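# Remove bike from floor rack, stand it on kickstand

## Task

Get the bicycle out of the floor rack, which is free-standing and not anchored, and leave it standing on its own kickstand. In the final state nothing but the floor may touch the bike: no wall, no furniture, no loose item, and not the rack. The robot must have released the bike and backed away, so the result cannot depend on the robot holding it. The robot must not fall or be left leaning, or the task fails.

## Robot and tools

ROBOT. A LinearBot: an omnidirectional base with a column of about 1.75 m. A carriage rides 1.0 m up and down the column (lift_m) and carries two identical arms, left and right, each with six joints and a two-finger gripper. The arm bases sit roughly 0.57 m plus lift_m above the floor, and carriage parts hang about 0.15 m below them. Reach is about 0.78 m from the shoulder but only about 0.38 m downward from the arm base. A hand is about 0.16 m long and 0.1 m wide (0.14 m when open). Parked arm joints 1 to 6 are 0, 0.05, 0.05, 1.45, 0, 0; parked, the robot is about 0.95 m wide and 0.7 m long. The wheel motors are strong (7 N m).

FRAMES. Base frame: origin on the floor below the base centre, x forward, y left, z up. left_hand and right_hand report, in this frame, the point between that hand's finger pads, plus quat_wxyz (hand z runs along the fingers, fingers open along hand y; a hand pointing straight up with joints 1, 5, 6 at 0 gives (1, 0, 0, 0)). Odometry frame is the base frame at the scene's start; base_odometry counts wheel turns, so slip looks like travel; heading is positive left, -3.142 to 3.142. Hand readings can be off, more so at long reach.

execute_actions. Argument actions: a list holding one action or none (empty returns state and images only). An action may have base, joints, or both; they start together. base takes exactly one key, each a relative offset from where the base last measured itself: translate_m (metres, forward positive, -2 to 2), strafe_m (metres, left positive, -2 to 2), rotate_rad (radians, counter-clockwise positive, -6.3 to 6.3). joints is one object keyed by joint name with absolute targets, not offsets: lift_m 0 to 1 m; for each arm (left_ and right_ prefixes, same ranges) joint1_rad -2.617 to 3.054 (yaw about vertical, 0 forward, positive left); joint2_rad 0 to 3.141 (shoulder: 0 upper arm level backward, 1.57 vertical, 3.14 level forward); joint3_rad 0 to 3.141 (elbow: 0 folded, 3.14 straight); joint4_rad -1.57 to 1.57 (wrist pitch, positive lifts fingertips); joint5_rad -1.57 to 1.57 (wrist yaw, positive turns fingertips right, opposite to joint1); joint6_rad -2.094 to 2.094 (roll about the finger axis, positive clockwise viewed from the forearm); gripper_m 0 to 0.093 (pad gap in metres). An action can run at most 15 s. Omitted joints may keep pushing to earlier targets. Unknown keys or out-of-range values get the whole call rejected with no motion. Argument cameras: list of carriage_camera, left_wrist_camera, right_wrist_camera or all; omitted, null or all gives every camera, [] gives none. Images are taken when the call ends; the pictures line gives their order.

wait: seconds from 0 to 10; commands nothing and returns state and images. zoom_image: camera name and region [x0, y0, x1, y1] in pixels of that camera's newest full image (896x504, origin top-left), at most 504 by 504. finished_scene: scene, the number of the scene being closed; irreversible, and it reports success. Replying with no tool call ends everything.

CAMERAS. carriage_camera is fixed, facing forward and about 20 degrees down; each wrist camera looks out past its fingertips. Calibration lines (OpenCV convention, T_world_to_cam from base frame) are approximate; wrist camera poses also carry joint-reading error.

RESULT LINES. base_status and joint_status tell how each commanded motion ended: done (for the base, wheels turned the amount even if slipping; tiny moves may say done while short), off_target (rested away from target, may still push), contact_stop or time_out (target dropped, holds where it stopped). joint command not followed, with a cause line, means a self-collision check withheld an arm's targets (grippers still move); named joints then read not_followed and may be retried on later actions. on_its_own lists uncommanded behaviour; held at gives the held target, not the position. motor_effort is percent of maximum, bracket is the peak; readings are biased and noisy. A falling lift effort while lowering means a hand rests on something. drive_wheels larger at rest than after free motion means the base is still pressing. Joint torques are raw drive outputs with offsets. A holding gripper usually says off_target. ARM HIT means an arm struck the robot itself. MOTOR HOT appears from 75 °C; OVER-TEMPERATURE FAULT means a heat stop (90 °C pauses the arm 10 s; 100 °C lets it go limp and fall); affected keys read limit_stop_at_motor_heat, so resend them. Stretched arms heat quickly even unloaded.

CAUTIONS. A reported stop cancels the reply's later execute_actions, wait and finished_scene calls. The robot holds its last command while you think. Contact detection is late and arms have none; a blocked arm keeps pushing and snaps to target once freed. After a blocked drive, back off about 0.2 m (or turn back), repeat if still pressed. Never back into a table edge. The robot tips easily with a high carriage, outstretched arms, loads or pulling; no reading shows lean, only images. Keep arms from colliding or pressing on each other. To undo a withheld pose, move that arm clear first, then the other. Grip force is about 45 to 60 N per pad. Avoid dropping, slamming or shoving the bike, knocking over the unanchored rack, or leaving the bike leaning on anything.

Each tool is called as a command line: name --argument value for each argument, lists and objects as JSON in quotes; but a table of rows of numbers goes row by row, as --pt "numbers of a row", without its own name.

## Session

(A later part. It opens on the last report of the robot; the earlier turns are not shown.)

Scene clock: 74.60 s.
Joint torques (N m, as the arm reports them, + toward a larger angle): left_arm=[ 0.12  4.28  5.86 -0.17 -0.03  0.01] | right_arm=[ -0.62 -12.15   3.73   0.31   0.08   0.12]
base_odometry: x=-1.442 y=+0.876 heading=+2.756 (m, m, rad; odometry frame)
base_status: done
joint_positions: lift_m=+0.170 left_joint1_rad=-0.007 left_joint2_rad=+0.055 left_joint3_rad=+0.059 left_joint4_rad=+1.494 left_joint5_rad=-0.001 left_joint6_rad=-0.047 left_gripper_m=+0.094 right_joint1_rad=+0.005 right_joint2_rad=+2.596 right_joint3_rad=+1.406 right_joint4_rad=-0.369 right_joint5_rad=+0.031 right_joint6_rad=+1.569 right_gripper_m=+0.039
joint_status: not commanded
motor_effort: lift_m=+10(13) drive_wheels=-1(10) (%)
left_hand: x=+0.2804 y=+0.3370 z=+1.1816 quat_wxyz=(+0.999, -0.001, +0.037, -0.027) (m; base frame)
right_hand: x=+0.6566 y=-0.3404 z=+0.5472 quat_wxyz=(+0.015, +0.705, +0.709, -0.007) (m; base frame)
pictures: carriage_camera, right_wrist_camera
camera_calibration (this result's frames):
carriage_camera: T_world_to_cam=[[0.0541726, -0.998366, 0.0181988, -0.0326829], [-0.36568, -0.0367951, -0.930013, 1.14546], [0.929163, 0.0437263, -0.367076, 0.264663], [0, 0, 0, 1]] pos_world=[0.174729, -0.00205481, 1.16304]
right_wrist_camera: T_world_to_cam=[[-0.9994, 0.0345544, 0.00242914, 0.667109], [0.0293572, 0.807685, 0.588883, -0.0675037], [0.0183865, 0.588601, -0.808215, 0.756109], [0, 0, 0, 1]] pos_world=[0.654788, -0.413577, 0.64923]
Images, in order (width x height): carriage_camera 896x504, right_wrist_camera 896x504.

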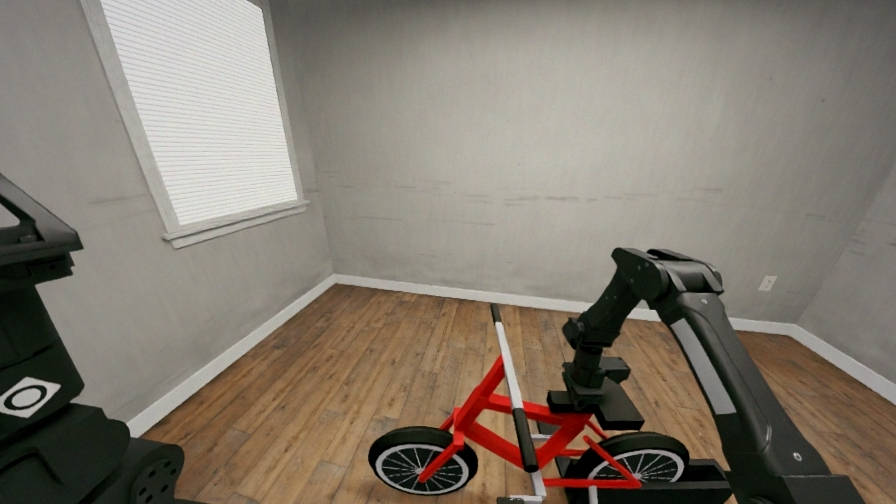

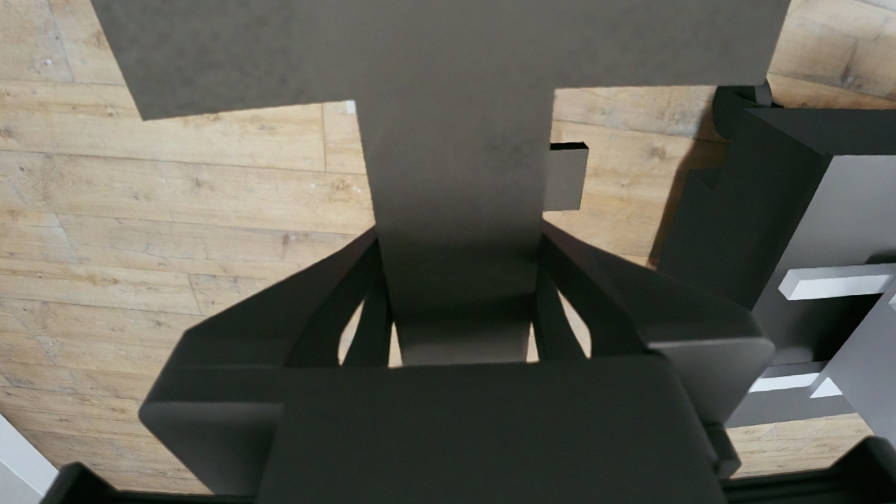

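execute_actions --actions '[{"base":{"strafe_m":0.55}}]' --cameras '["carriage_camera","right_wrist_camera"]'

Scene clock: 85.27 s.
Joint torques (N m, as the arm reports them, + toward a larger angle): left_arm=[ 0.13  4.27  5.88 -0.16 -0.04  0.01] | right_arm=[ -0.57 -12.44   3.63   0.32   0.1    0.2 ]
base_odometry: x=-1.649 y=+0.366 heading=+2.756 (m, m, rad; odometry frame)
base_status: done
joint_positions: lift_m=+0.170 left_joint1_rad=-0.007 left_joint2_rad=+0.055 left_joint3_rad=+0.059 left_joint4_rad=+1.494 left_joint5_rad=-0.001 left_joint6_rad=-0.047 left_gripper_m=+0.094 right_joint1_rad=+0.004 right_joint2_rad=+2.601 right_joint3_rad=+1.406 right_joint4_rad=-0.367 right_joint5_rad=+0.031 right_joint6_rad=+1.563 right_gripper_m=+0.039
joint_status: not commanded
motor_effort: lift_m=+14(15) drive_wheels=-1(4) (%)
left_hand: x=+0.2804 y=+0.3370 z=+1.1816 quat_wxyz=(+0.999, -0.001, +0.037, -0.027) (m; base frame)
right_hand: x=+0.6553 y=-0.3406 z=+0.5450 quat_wxyz=(+0.014, +0.703, +0.711, -0.008) (m; base frame)
pictures: carriage_camera, right_wrist_camera
camera_calibration (this result's frames):
carriage_camera: T_world_to_cam=[[0.0541726, -0.998366, 0.0181988, -0.0326829], [-0.36568, -0.0367951, -0.930013, 1.14546], [0.929163, 0.0437263, -0.367076, 0.264663], [0, 0, 0, 1]] pos_world=[0.174729, -0.00205481, 1.16304]
right_wrist_camera: T_world_to_cam=[[-0.999552, 0.0292145, 0.00644257, 0.661881], [0.0274024, 0.80766, 0.589011, -0.0648052], [0.0120043, 0.588924, -0.808099, 0.758775], [0, 0, 0, 1]] pos_world=[0.654252, -0.413857, 0.647072]
Images, in order (width x height): carriage_camera 896x504, right_wrist_camera 896x504.

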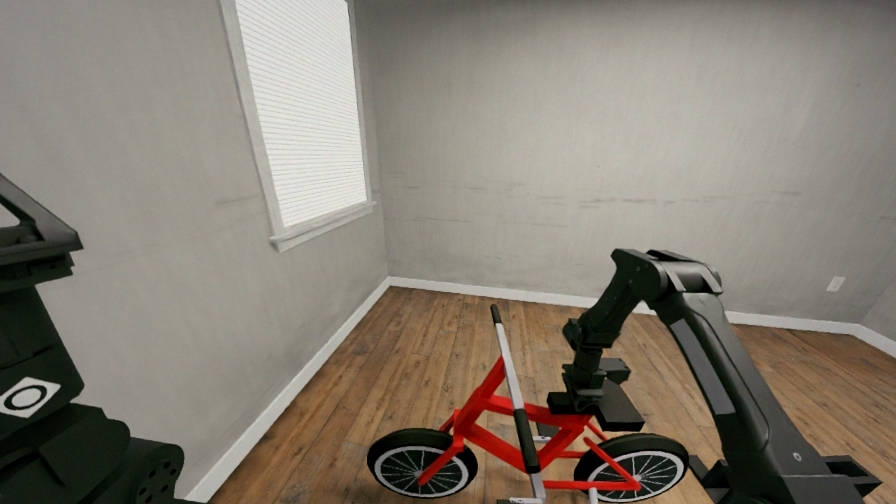

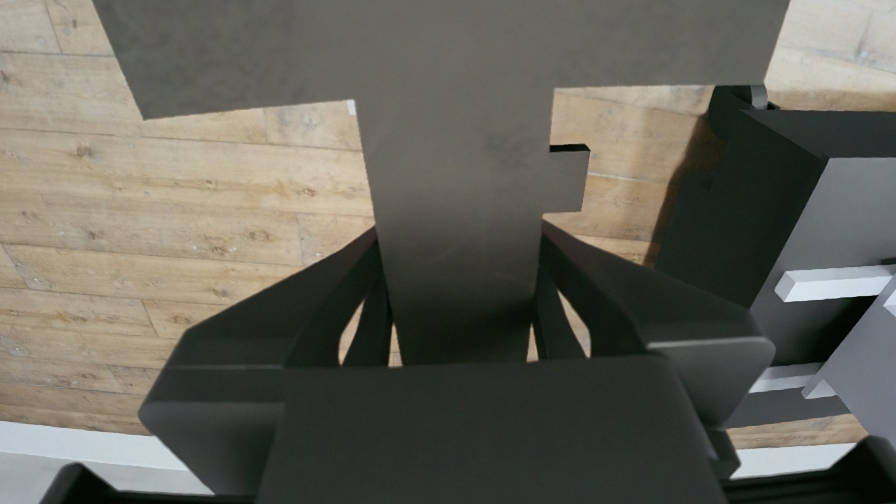

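execute_actions --actions '[{"base":{"strafe_m":0.13}}]' --cameras '[]'

execute_actions --actions '[{"base":{"translate_m":-0.06}}]' --cameras '["carriage_camera","right_wrist_camera"]'

Scene clock: 90.20 s.
Joint torques (N m, as the arm reports them, + toward a larger angle): left_arm=[ 0.13  4.24  5.97 -0.15 -0.04  0.01] | right_arm=[ -0.64 -12.52   3.71   0.3    0.11   0.17]
base_odometry: x=-1.698 y=+0.246 heading=+2.756 (m, m, rad; odometry frame)
base_status: done
joint_positions: lift_m=+0.170 left_joint1_rad=-0.007 left_joint2_rad=+0.055 left_joint3_rad=+0.059 left_joint4_rad=+1.494 left_joint5_rad=-0.001 left_joint6_rad=-0.047 left_gripper_m=+0.094 right_joint1_rad=+0.007 right_joint2_rad=+2.601 right_joint3_rad=+1.406 right_joint4_rad=-0.368 right_joint5_rad=+0.027 right_joint6_rad=+1.565 right_gripper_m=+0.039
joint_status: not commanded
motor_effort: lift_m=+12(12) drive_wheels=-2(9) (%)
left_hand: x=+0.2804 y=+0.3370 z=+1.1816 quat_wxyz=(+0.999, -0.001, +0.037, -0.027) (m; base frame)
right_hand: x=+0.6551 y=-0.3391 z=+0.5450 quat_wxyz=(+0.012, +0.703, +0.711, -0.007) (m; base frame)
pictures: none
No camera images: the call's "cameras" was empty. Leave "cameras" out to get every camera's image.

Scene clock: 91.47 s.
Joint torques (N m, as the arm reports them, + toward a larger angle): left_arm=[ 0.1   4.27  5.89 -0.17 -0.05  0.03] | right_arm=[ -0.73 -12.94   3.87  -0.22   0.1    0.19]
base_odometry: x=-1.643 y=+0.223 heading=+2.756 (m, m, rad; odometry frame)
base_status: done
joint_positions: lift_m=+0.170 left_joint1_rad=-0.007 left_joint2_rad=+0.055 left_joint3_rad=+0.059 left_joint4_rad=+1.494 left_joint5_rad=-0.001 left_joint6_rad=-0.047 left_gripper_m=+0.094 right_joint1_rad=+0.005 right_joint2_rad=+2.606 right_joint3_rad=+1.406 right_joint4_rad=-0.293 right_joint5_rad=+0.029 right_joint6_rad=+1.561 right_gripper_m=+0.039
joint_status: not commanded
motor_effort: lift_m=+15(13) drive_wheels=-1(3) (%)
left_hand: x=+0.2803 y=+0.3370 z=+1.1816 quat_wxyz=(+0.999, -0.001, +0.036, -0.027) (m; base frame)
right_hand: x=+0.6719 y=-0.3397 z=+0.5440 quat_wxyz=(+0.038, +0.701, +0.712, +0.017) (m; base frame)
pictures: carriage_camera, right_wrist_camera
camera_calibration (this result's frames):
carriage_camera: T_world_to_cam=[[0.0541726, -0.998366, 0.0181988, -0.0326829], [-0.36568, -0.0367951, -0.930013, 1.14546], [0.929163, 0.0437263, -0.367076, 0.264663], [0, 0, 0, 1]] pos_world=[0.174729, -0.00205481, 1.16304]
right_wrist_camera: T_world_to_cam=[[-0.997719, 0.0257659, -0.0624005, 0.713535], [-0.0161459, 0.806413, 0.591132, -0.0377018], [0.0655516, 0.590791, -0.804157, 0.719779], [0, 0, 0, 1]] pos_world=[0.664116, -0.413221, 0.645628]
Images, in order (width x height): carriage_camera 896x504, right_wrist_camera 896x504.

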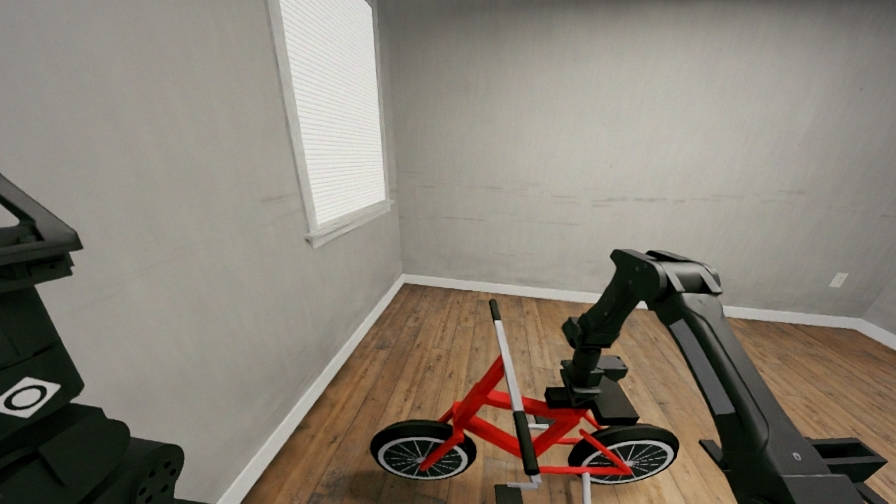

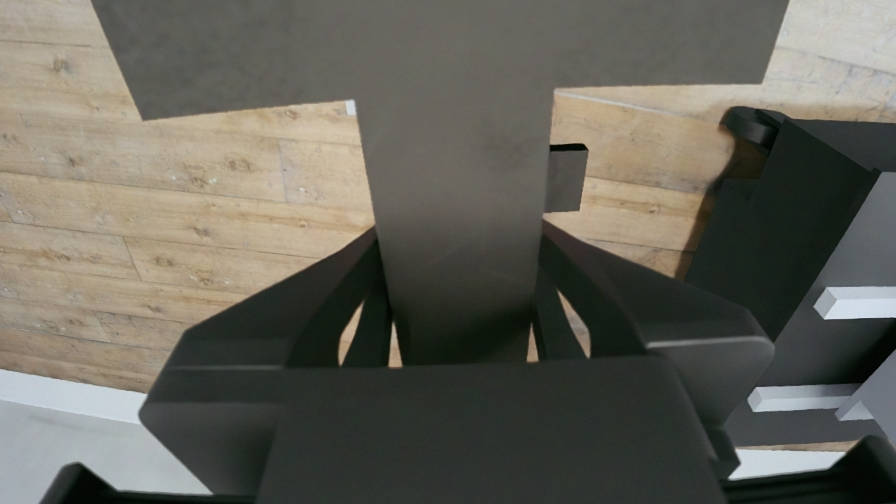

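execute_actions --actions '[{"base":{"translate_m":-0.04},"joints":{"right_joint4_rad":-0.25,"left_joint4_rad":-1.0,"left_joint5_rad":0.4}}]'

Scene clock: 99.20 s.
Joint torques (N m, as the arm reports them, + toward a larger angle): left_arm=[0.12 1.87 8.38 2.27 0.05 0.03] | right_arm=[ -0.61 -13.64   3.99   0.37   0.1    0.2 ]
base_odometry: x=-1.606 y=+0.208 heading=+2.756 (m, m, rad; odometry frame)
base_status: done
joint_positions: lift_m=+0.170 left_joint1_rad=-0.007 left_joint2_rad=+0.055 left_joint3_rad=+0.050 left_joint4_rad=-0.296 left_joint5_rad=+0.388 left_joint6_rad=-0.047 left_gripper_m=+0.094 right_joint1_rad=+0.005 right_joint2_rad=+2.615 right_joint3_rad=+1.403 right_joint4_rad=-0.226 right_joint5_rad=+0.030 right_joint6_rad=+1.559 right_gripper_m=+0.039
joint_status: left_joint4_rad not_followed (moved -1.790 of -2.494); left_joint5_rad not_followed (moved +0.389 of +0.401); the others done
motor_effort: lift_m=+14(13) drive_wheels=-1(7) (%)
left_hand: x=+0.4850 y=+0.2703 z=+0.8653 quat_wxyz=(+0.578, +0.099, +0.792, -0.171) (m; base frame)
right_hand: x=+0.6844 y=-0.3401 z=+0.5419 quat_wxyz=(+0.058, +0.700, +0.711, +0.036) (m; base frame)
pictures: carriage_camera, left_wrist_camera, right_wrist_camera
joint command not followed: on one or more control steps a check withheld the commanded joint targets of the left arm, and it was not sent them on those steps. On the call's last step the targets were still withheld.
cause: the commanded joint targets would bring two parts of the arm too close to each other (its upper arm (the part past joint 2) and its wrist (the part past joint 5), with the joints from left_joint3_rad to left_joint5_rad between them); next, command targets that bring no two parts of the arm closer together.
camera_calibration (this result's frames):
carriage_camera: T_world_to_cam=[[0.0541726, -0.998366, 0.0181988, -0.0326824], [-0.36568, -0.0367951, -0.930013, 1.14543], [0.929163, 0.0437263, -0.367076, 0.264651], [0, 0, 0, 1]] pos_world=[0.174729, -0.00205481, 1.16301]
left_wrist_camera: T_world_to_cam=[[-0.367075, -0.909736, 0.194002, 0.255337], [-0.779142, 0.186777, -0.598375, 0.850906], [0.508128, -0.370803, -0.777374, 0.654216], [0, 0, 0, 1]] pos_world=[0.424278, 0.315945, 0.968196]
right_wrist_camera: T_world_to_cam=[[-0.992719, 0.0250376, -0.117819, 0.752232], [-0.0495322, 0.806766, 0.588791, -0.0116669], [0.109795, 0.59034, -0.799652, 0.684567], [0, 0, 0, 1]] pos_world=[0.671015, -0.413549, 0.642912]
Images, in order (width x height): carriage_camera 896x504, left_wrist_camera 896x504, right_wrist_camera 896x504.

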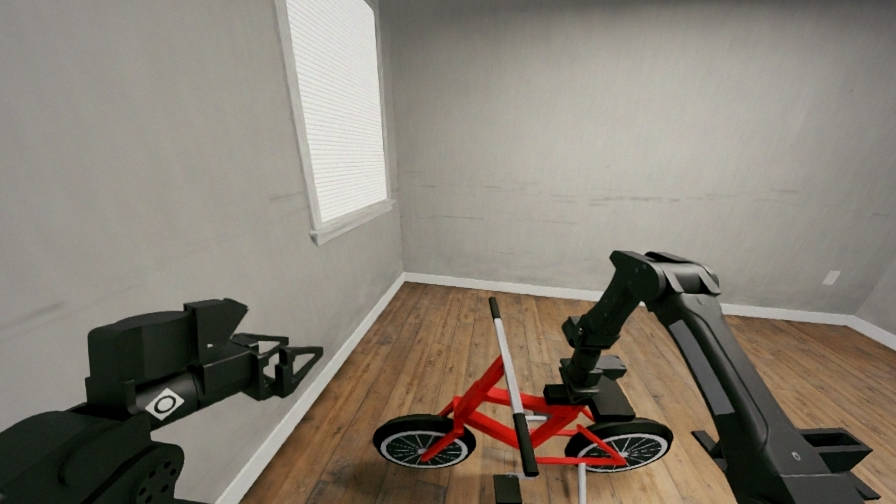

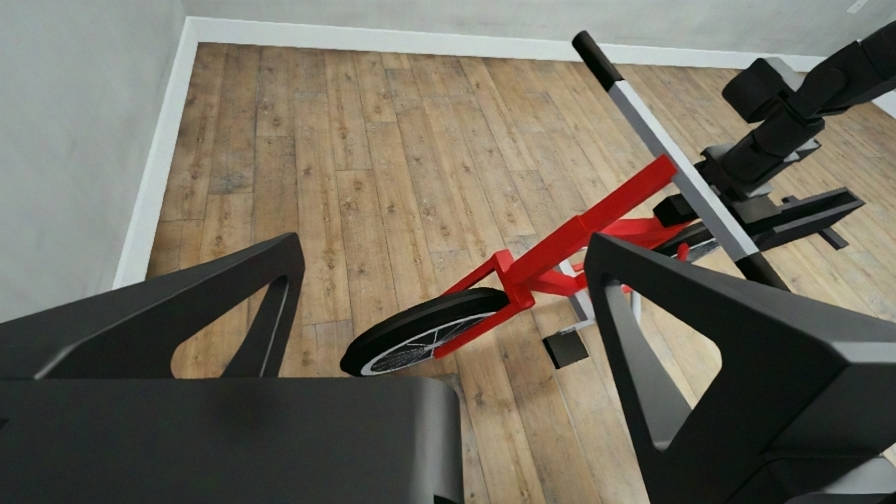

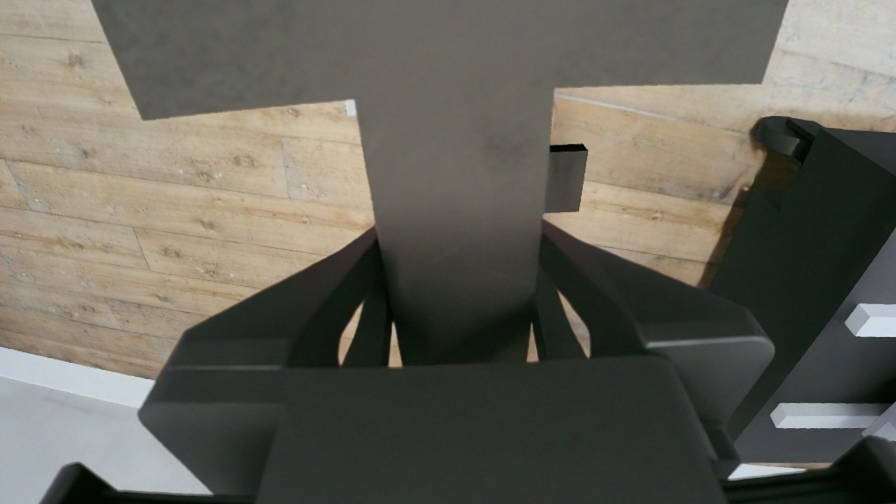

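execute_actions --actions '[{"base":{"translate_m":-0.04},"joints":{"right_joint4_rad":-0.18,"left_joint4_rad":-0.28,"left_joint5_rad":0.39}}]'

zoom_image --camera "left_wrist_camera" --region '[480,200,780,400]'

Scene clock: 106.60 s.
Joint torques (N m, as the arm reports them, + toward a larger angle): left_arm=[0.1  2.   8.47 2.22 0.02 0.02] | right_arm=[ -0.55 -14.67   4.43   0.43   0.1    0.22]
base_odometry: x=-1.569 y=+0.192 heading=+2.756 (m, m, rad; odometry frame)
base_status: done
joint_positions: lift_m=+0.170 left_joint1_rad=-0.007 left_joint2_rad=+0.055 left_joint3_rad=+0.050 left_joint4_rad=-0.282 left_joint5_rad=+0.389 left_joint6_rad=-0.047 left_gripper_m=+0.094 right_joint1_rad=+0.004 right_joint2_rad=+2.628 right_joint3_rad=+1.396 right_joint4_rad=-0.151 right_joint5_rad=+0.030 right_joint6_rad=+1.557 right_gripper_m=+0.039
joint_status: all done
motor_effort: lift_m=+13(13) drive_wheels=-2(9) (%)
left_hand: x=+0.4859 y=+0.2702 z=+0.8685 quat_wxyz=(+0.583, +0.100, +0.788, -0.171) (m; base frame)
right_hand: x=+0.6949 y=-0.3402 z=+0.5379 quat_wxyz=(+0.077, +0.699, +0.709, +0.055) (m; base frame)
pictures: carriage_camera, left_wrist_camera, right_wrist_camera
joint command not followed: on one or more control steps a check withheld the commanded joint targets of the left arm, and it was not sent them on those steps.
cause: the commanded joint targets would bring two parts of the arm too close to each other (its upper arm (the part past joint 2) and its wrist (the part past joint 5), with the joints from left_joint3_rad to left_joint5_rad between them); next, command targets that bring no two parts of the arm closer together.
camera_calibration (this result's frames):
carriage_camera: T_world_to_cam=[[0.0541726, -0.998366, 0.0181988, -0.0326821], [-0.36568, -0.0367951, -0.930013, 1.14542], [0.929163, 0.0437263, -0.367076, 0.264646], [0, 0, 0, 1]] pos_world=[0.174729, -0.00205481, 1.163]
left_wrist_camera: T_world_to_cam=[[-0.370109, -0.90956, 0.188995, 0.260781], [-0.770551, 0.186929, -0.609351, 0.858838], [0.518913, -0.371157, -0.770047, 0.644655], [0, 0, 0, 1]] pos_world=[0.423776, 0.315922, 0.970462]
right_wrist_camera: T_world_to_cam=[[-0.98493, 0.0235445, -0.171343, 0.785102], [-0.0825147, 0.806702, 0.58517, 0.0161367], [0.152, 0.59049, -0.792602, 0.647227], [0, 0, 0, 1]] pos_world=[0.676224, -0.413683, 0.638072]
Images, in order (width x height): carriage_camera 896x504, left_wrist_camera 896x504, right_wrist_camera 896x504.

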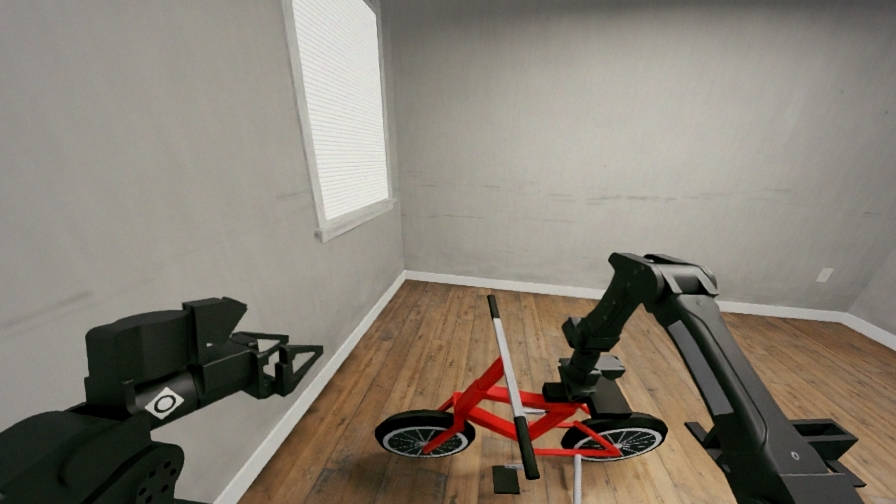

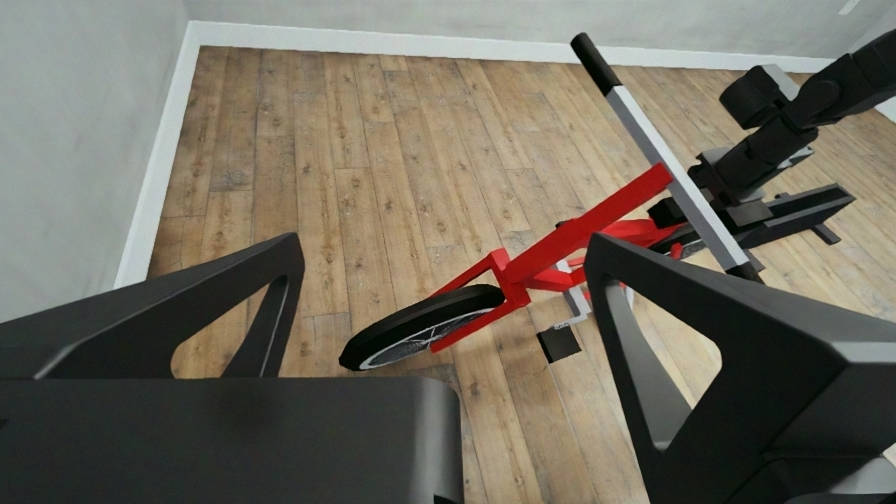

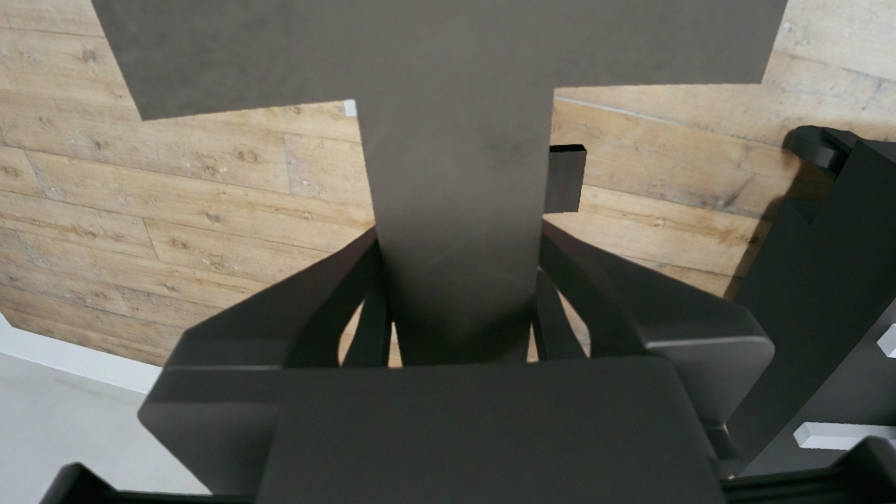

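Region (480, 200, 780, 400) of left_wrist_camera's 896x504 image, scaled by 1.680, with more detail than that image has.

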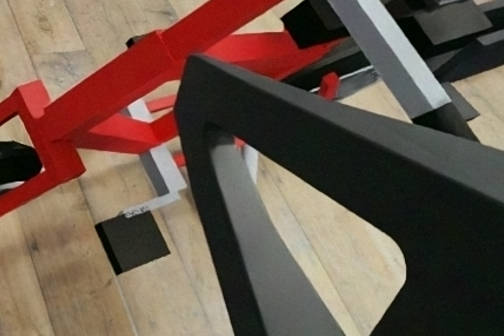

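execute_actions --actions '[{"joints":{"right_gripper_m":0.075}}]' --cameras '["right_wrist_camera","carriage_camera"]'

Scene clock: 113.30 s.
Joint torques (N m, as the arm reports them, + toward a larger angle): left_arm=[0.1  2.04 8.49 2.22 0.03 0.03] | right_arm=[ -0.38 -13.14   5.27   1.13   0.07   0.15]
base_odometry: x=-1.569 y=+0.192 heading=+2.756 (m, m, rad; odometry frame)
base_status: not commanded
joint_positions: lift_m=+0.170 left_joint1_rad=-0.007 left_joint2_rad=+0.055 left_joint3_rad=+0.050 left_joint4_rad=-0.282 left_joint5_rad=+0.389 left_joint6_rad=-0.047 left_gripper_m=+0.094 right_joint1_rad=+0.002 right_joint2_rad=+2.610 right_joint3_rad=+1.381 right_joint4_rad=-0.249 right_joint5_rad=+0.032 right_joint6_rad=+1.563 right_gripper_m=+0.075
joint_status: all done
motor_effort: lift_m=+14(12) drive_wheels=-1(1) (%)
left_hand: x=+0.4859 y=+0.2702 z=+0.8685 quat_wxyz=(+0.583, +0.100, +0.788, -0.171) (m; base frame)
right_hand: x=+0.6703 y=-0.3417 z=+0.5393 quat_wxyz=(+0.044, +0.703, +0.709, +0.021) (m; base frame)
pictures: carriage_camera, right_wrist_camera
camera_calibration (this result's frames):
carriage_camera: T_world_to_cam=[[0.0541726, -0.998366, 0.0181988, -0.0326821], [-0.36568, -0.0367951, -0.930013, 1.14542], [0.929163, 0.0437263, -0.367076, 0.264646], [0, 0, 0, 1]] pos_world=[0.174729, -0.00205481, 1.163]
right_wrist_camera: T_world_to_cam=[[-0.99643, 0.0319065, -0.0781667, 0.721444], [-0.0202978, 0.808153, 0.588622, -0.0286499], [0.0819516, 0.588107, -0.80462, 0.705581], [0, 0, 0, 1]] pos_world=[0.660463, -0.414823, 0.640982]
Images, in order (width x height): carriage_camera 896x504, right_wrist_camera 896x504.

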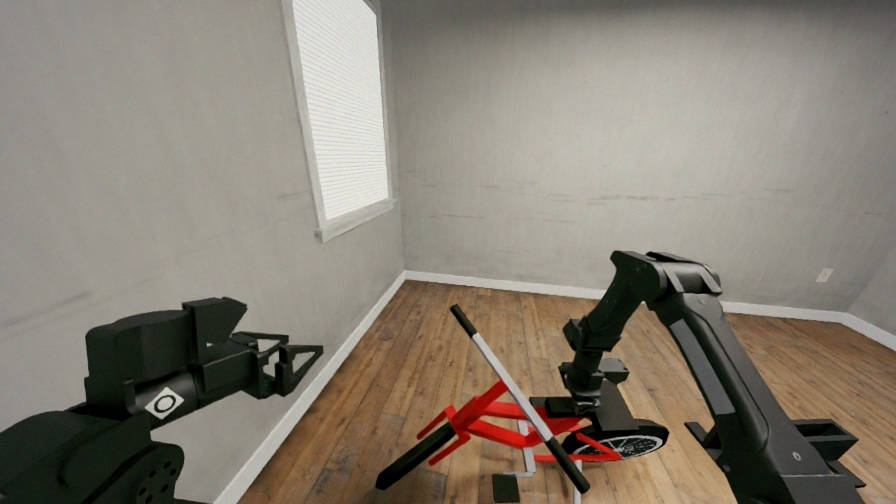

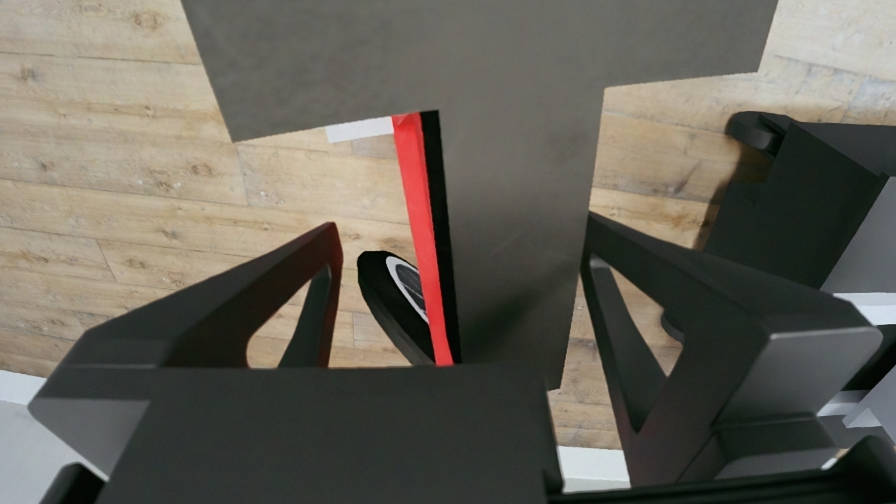

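execute_actions --actions '[{"base":{"translate_m":-0.03}}]' --cameras '["right_wrist_camera","carriage_camera"]'

Scene clock: 117.47 s.
Joint torques (N m, as the arm reports them, + toward a larger angle): left_arm=[0.08 1.99 8.5  2.24 0.02 0.03] | right_arm=[ -0.36 -12.91   5.4    0.74   0.07   0.15]
base_odometry: x=-1.541 y=+0.181 heading=+2.756 (m, m, rad; odometry frame)
base_status: done
joint_positions: lift_m=+0.170 left_joint1_rad=-0.007 left_joint2_rad=+0.055 left_joint3_rad=+0.050 left_joint4_rad=-0.281 left_joint5_rad=+0.389 left_joint6_rad=-0.047 left_gripper_m=+0.094 right_joint1_rad=+0.002 right_joint2_rad=+2.604 right_joint3_rad=+1.381 right_joint4_rad=-0.192 right_joint5_rad=+0.033 right_joint6_rad=+1.563 right_gripper_m=+0.075
joint_status: not commanded
motor_effort: lift_m=+14(13) drive_wheels=-1(7) (%)
left_hand: x=+0.4860 y=+0.2702 z=+0.8685 quat_wxyz=(+0.583, +0.100, +0.788, -0.171) (m; base frame)
right_hand: x=+0.6860 y=-0.3418 z=+0.5433 quat_wxyz=(+0.067, +0.702, +0.707, +0.043) (m; base frame)
pictures: carriage_camera, right_wrist_camera
camera_calibration (this result's frames):
carriage_camera: T_world_to_cam=[[0.0541726, -0.998366, 0.0181988, -0.0326821], [-0.36568, -0.0367951, -0.930013, 1.14542], [0.929163, 0.0437263, -0.367076, 0.264646], [0, 0, 0, 1]] pos_world=[0.174729, -0.00205481, 1.163]
right_wrist_camera: T_world_to_cam=[[-0.989589, 0.0319319, -0.140333, 0.766488], [-0.0569678, 0.808527, 0.585696, -0.00373783], [0.132165, 0.587593, -0.79829, 0.669517], [0, 0, 0, 1]] pos_world=[0.669809, -0.414857, 0.644222]
Images, in order (width x height): carriage_camera 896x504, right_wrist_camera 896x504.

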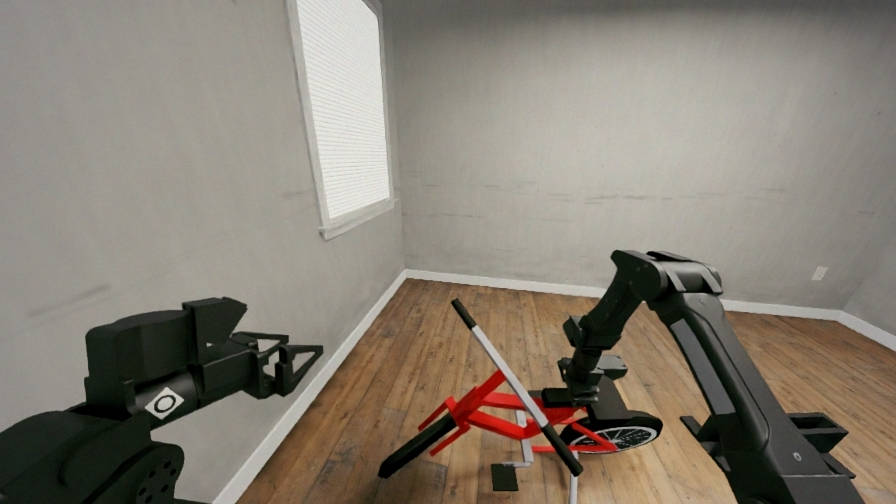

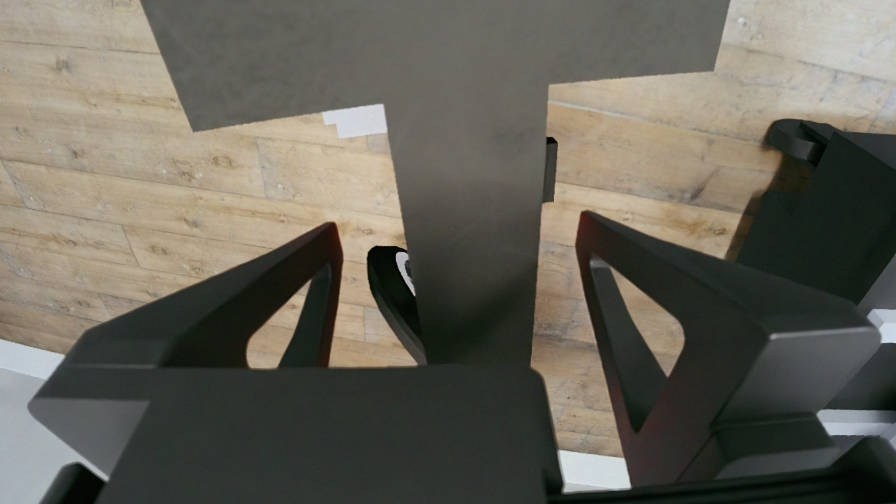

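Free and standing. Lift off and back away.

execute_actions --actions '[{"joints":{"lift_m":0.4}}]' --cameras '[]'

execute_actions --actions '[{"base":{"translate_m":-0.6},"joints":{"right_joint2_rad":0.05,"right_joint3_rad":0.05,"right_joint4_rad":1.45,"right_joint6_rad":0,"left_joint4_rad":1.45,"left_joint5_rad":0,"lift_m":0.2}}]' --cameras '["carriage_camera"]'

Scene clock: 123.30 s.
Joint torques (N m, as the arm reports them, + toward a larger angle): left_arm=[0.13 1.96 8.48 2.11 0.03 0.02] | right_arm=[ -0.42 -11.8    5.03   0.73   0.07   0.13]
base_odometry: x=-1.541 y=+0.181 heading=+2.756 (m, m, rad; odometry frame)
base_status: not commanded
joint_positions: lift_m=+0.400 left_joint1_rad=-0.007 left_joint2_rad=+0.055 left_joint3_rad=+0.050 left_joint4_rad=-0.272 left_joint5_rad=+0.389 left_joint6_rad=-0.047 left_gripper_m=+0.094 right_joint1_rad=+0.002 right_joint2_rad=+2.588 right_joint3_rad=+1.390 right_joint4_rad=-0.182 right_joint5_rad=+0.033 right_joint6_rad=+1.563 right_gripper_m=+0.075
joint_status: all done
motor_effort: lift_m=+17(20) drive_wheels=-1(1) (%)
left_hand: x=+0.4866 y=+0.2702 z=+1.1002 quat_wxyz=(+0.587, +0.101, +0.785, -0.170) (m; base frame)
right_hand: x=+0.6979 y=-0.3418 z=+0.7818 quat_wxyz=(+0.079, +0.701, +0.706, +0.056) (m; base frame)
pictures: none
No camera images: the call's "cameras" was empty. Leave "cameras" out to get every camera's image.

Scene clock: 126.67 s.
Joint torques (N m, as the arm reports them, + toward a larger angle): left_arm=[ 0.13  4.12  6.6  -0.03 -0.1   0.01] | right_arm=[-0.37  3.2   4.38 -0.13 -0.04 -0.03]
base_odometry: x=-0.985 y=-0.044 heading=+2.757 (m, m, rad; odometry frame)
base_status: done
joint_positions: lift_m=+0.200 left_joint1_rad=-0.007 left_joint2_rad=+0.055 left_joint3_rad=+0.050 left_joint4_rad=+1.447 left_joint5_rad=+0.006 left_joint6_rad=-0.047 left_gripper_m=+0.094 right_joint1_rad=+0.002 right_joint2_rad=+0.060 right_joint3_rad=+0.075 right_joint4_rad=+1.454 right_joint5_rad=+0.033 right_joint6_rad=+0.007 right_gripper_m=+0.075
joint_status: all done
motor_effort: lift_m=+12(13) drive_wheels=-1(7) (%)
left_hand: x=+0.2944 y=+0.3358 z=+1.2082 quat_wxyz=(+0.998, +0.001, +0.064, -0.027) (m; base frame)
right_hand: x=+0.2867 y=-0.3426 z=+1.2150 quat_wxyz=(+0.999, +0.017, +0.051, +0.004) (m; base frame)
pictures: carriage_camera
camera_calibration (this result's frames):
carriage_camera: T_world_to_cam=[[0.0541726, -0.998366, 0.0181988, -0.0332294], [-0.36568, -0.0367951, -0.930013, 1.17339], [0.929163, 0.0437263, -0.367076, 0.275686], [0, 0, 0, 1]] pos_world=[0.174729, -0.00205481, 1.19307]
Images, in order (width x height): carriage_camera 896x504.

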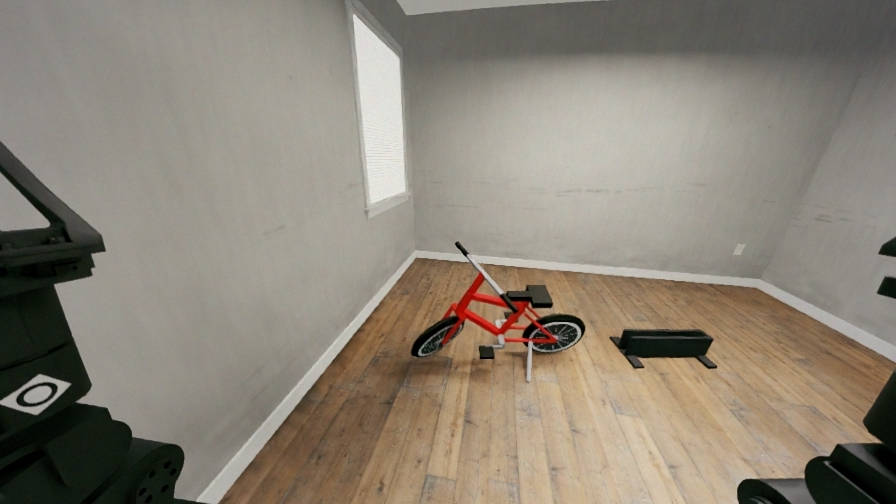

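finished_scene --scene 1

The scene is finished: the task was done.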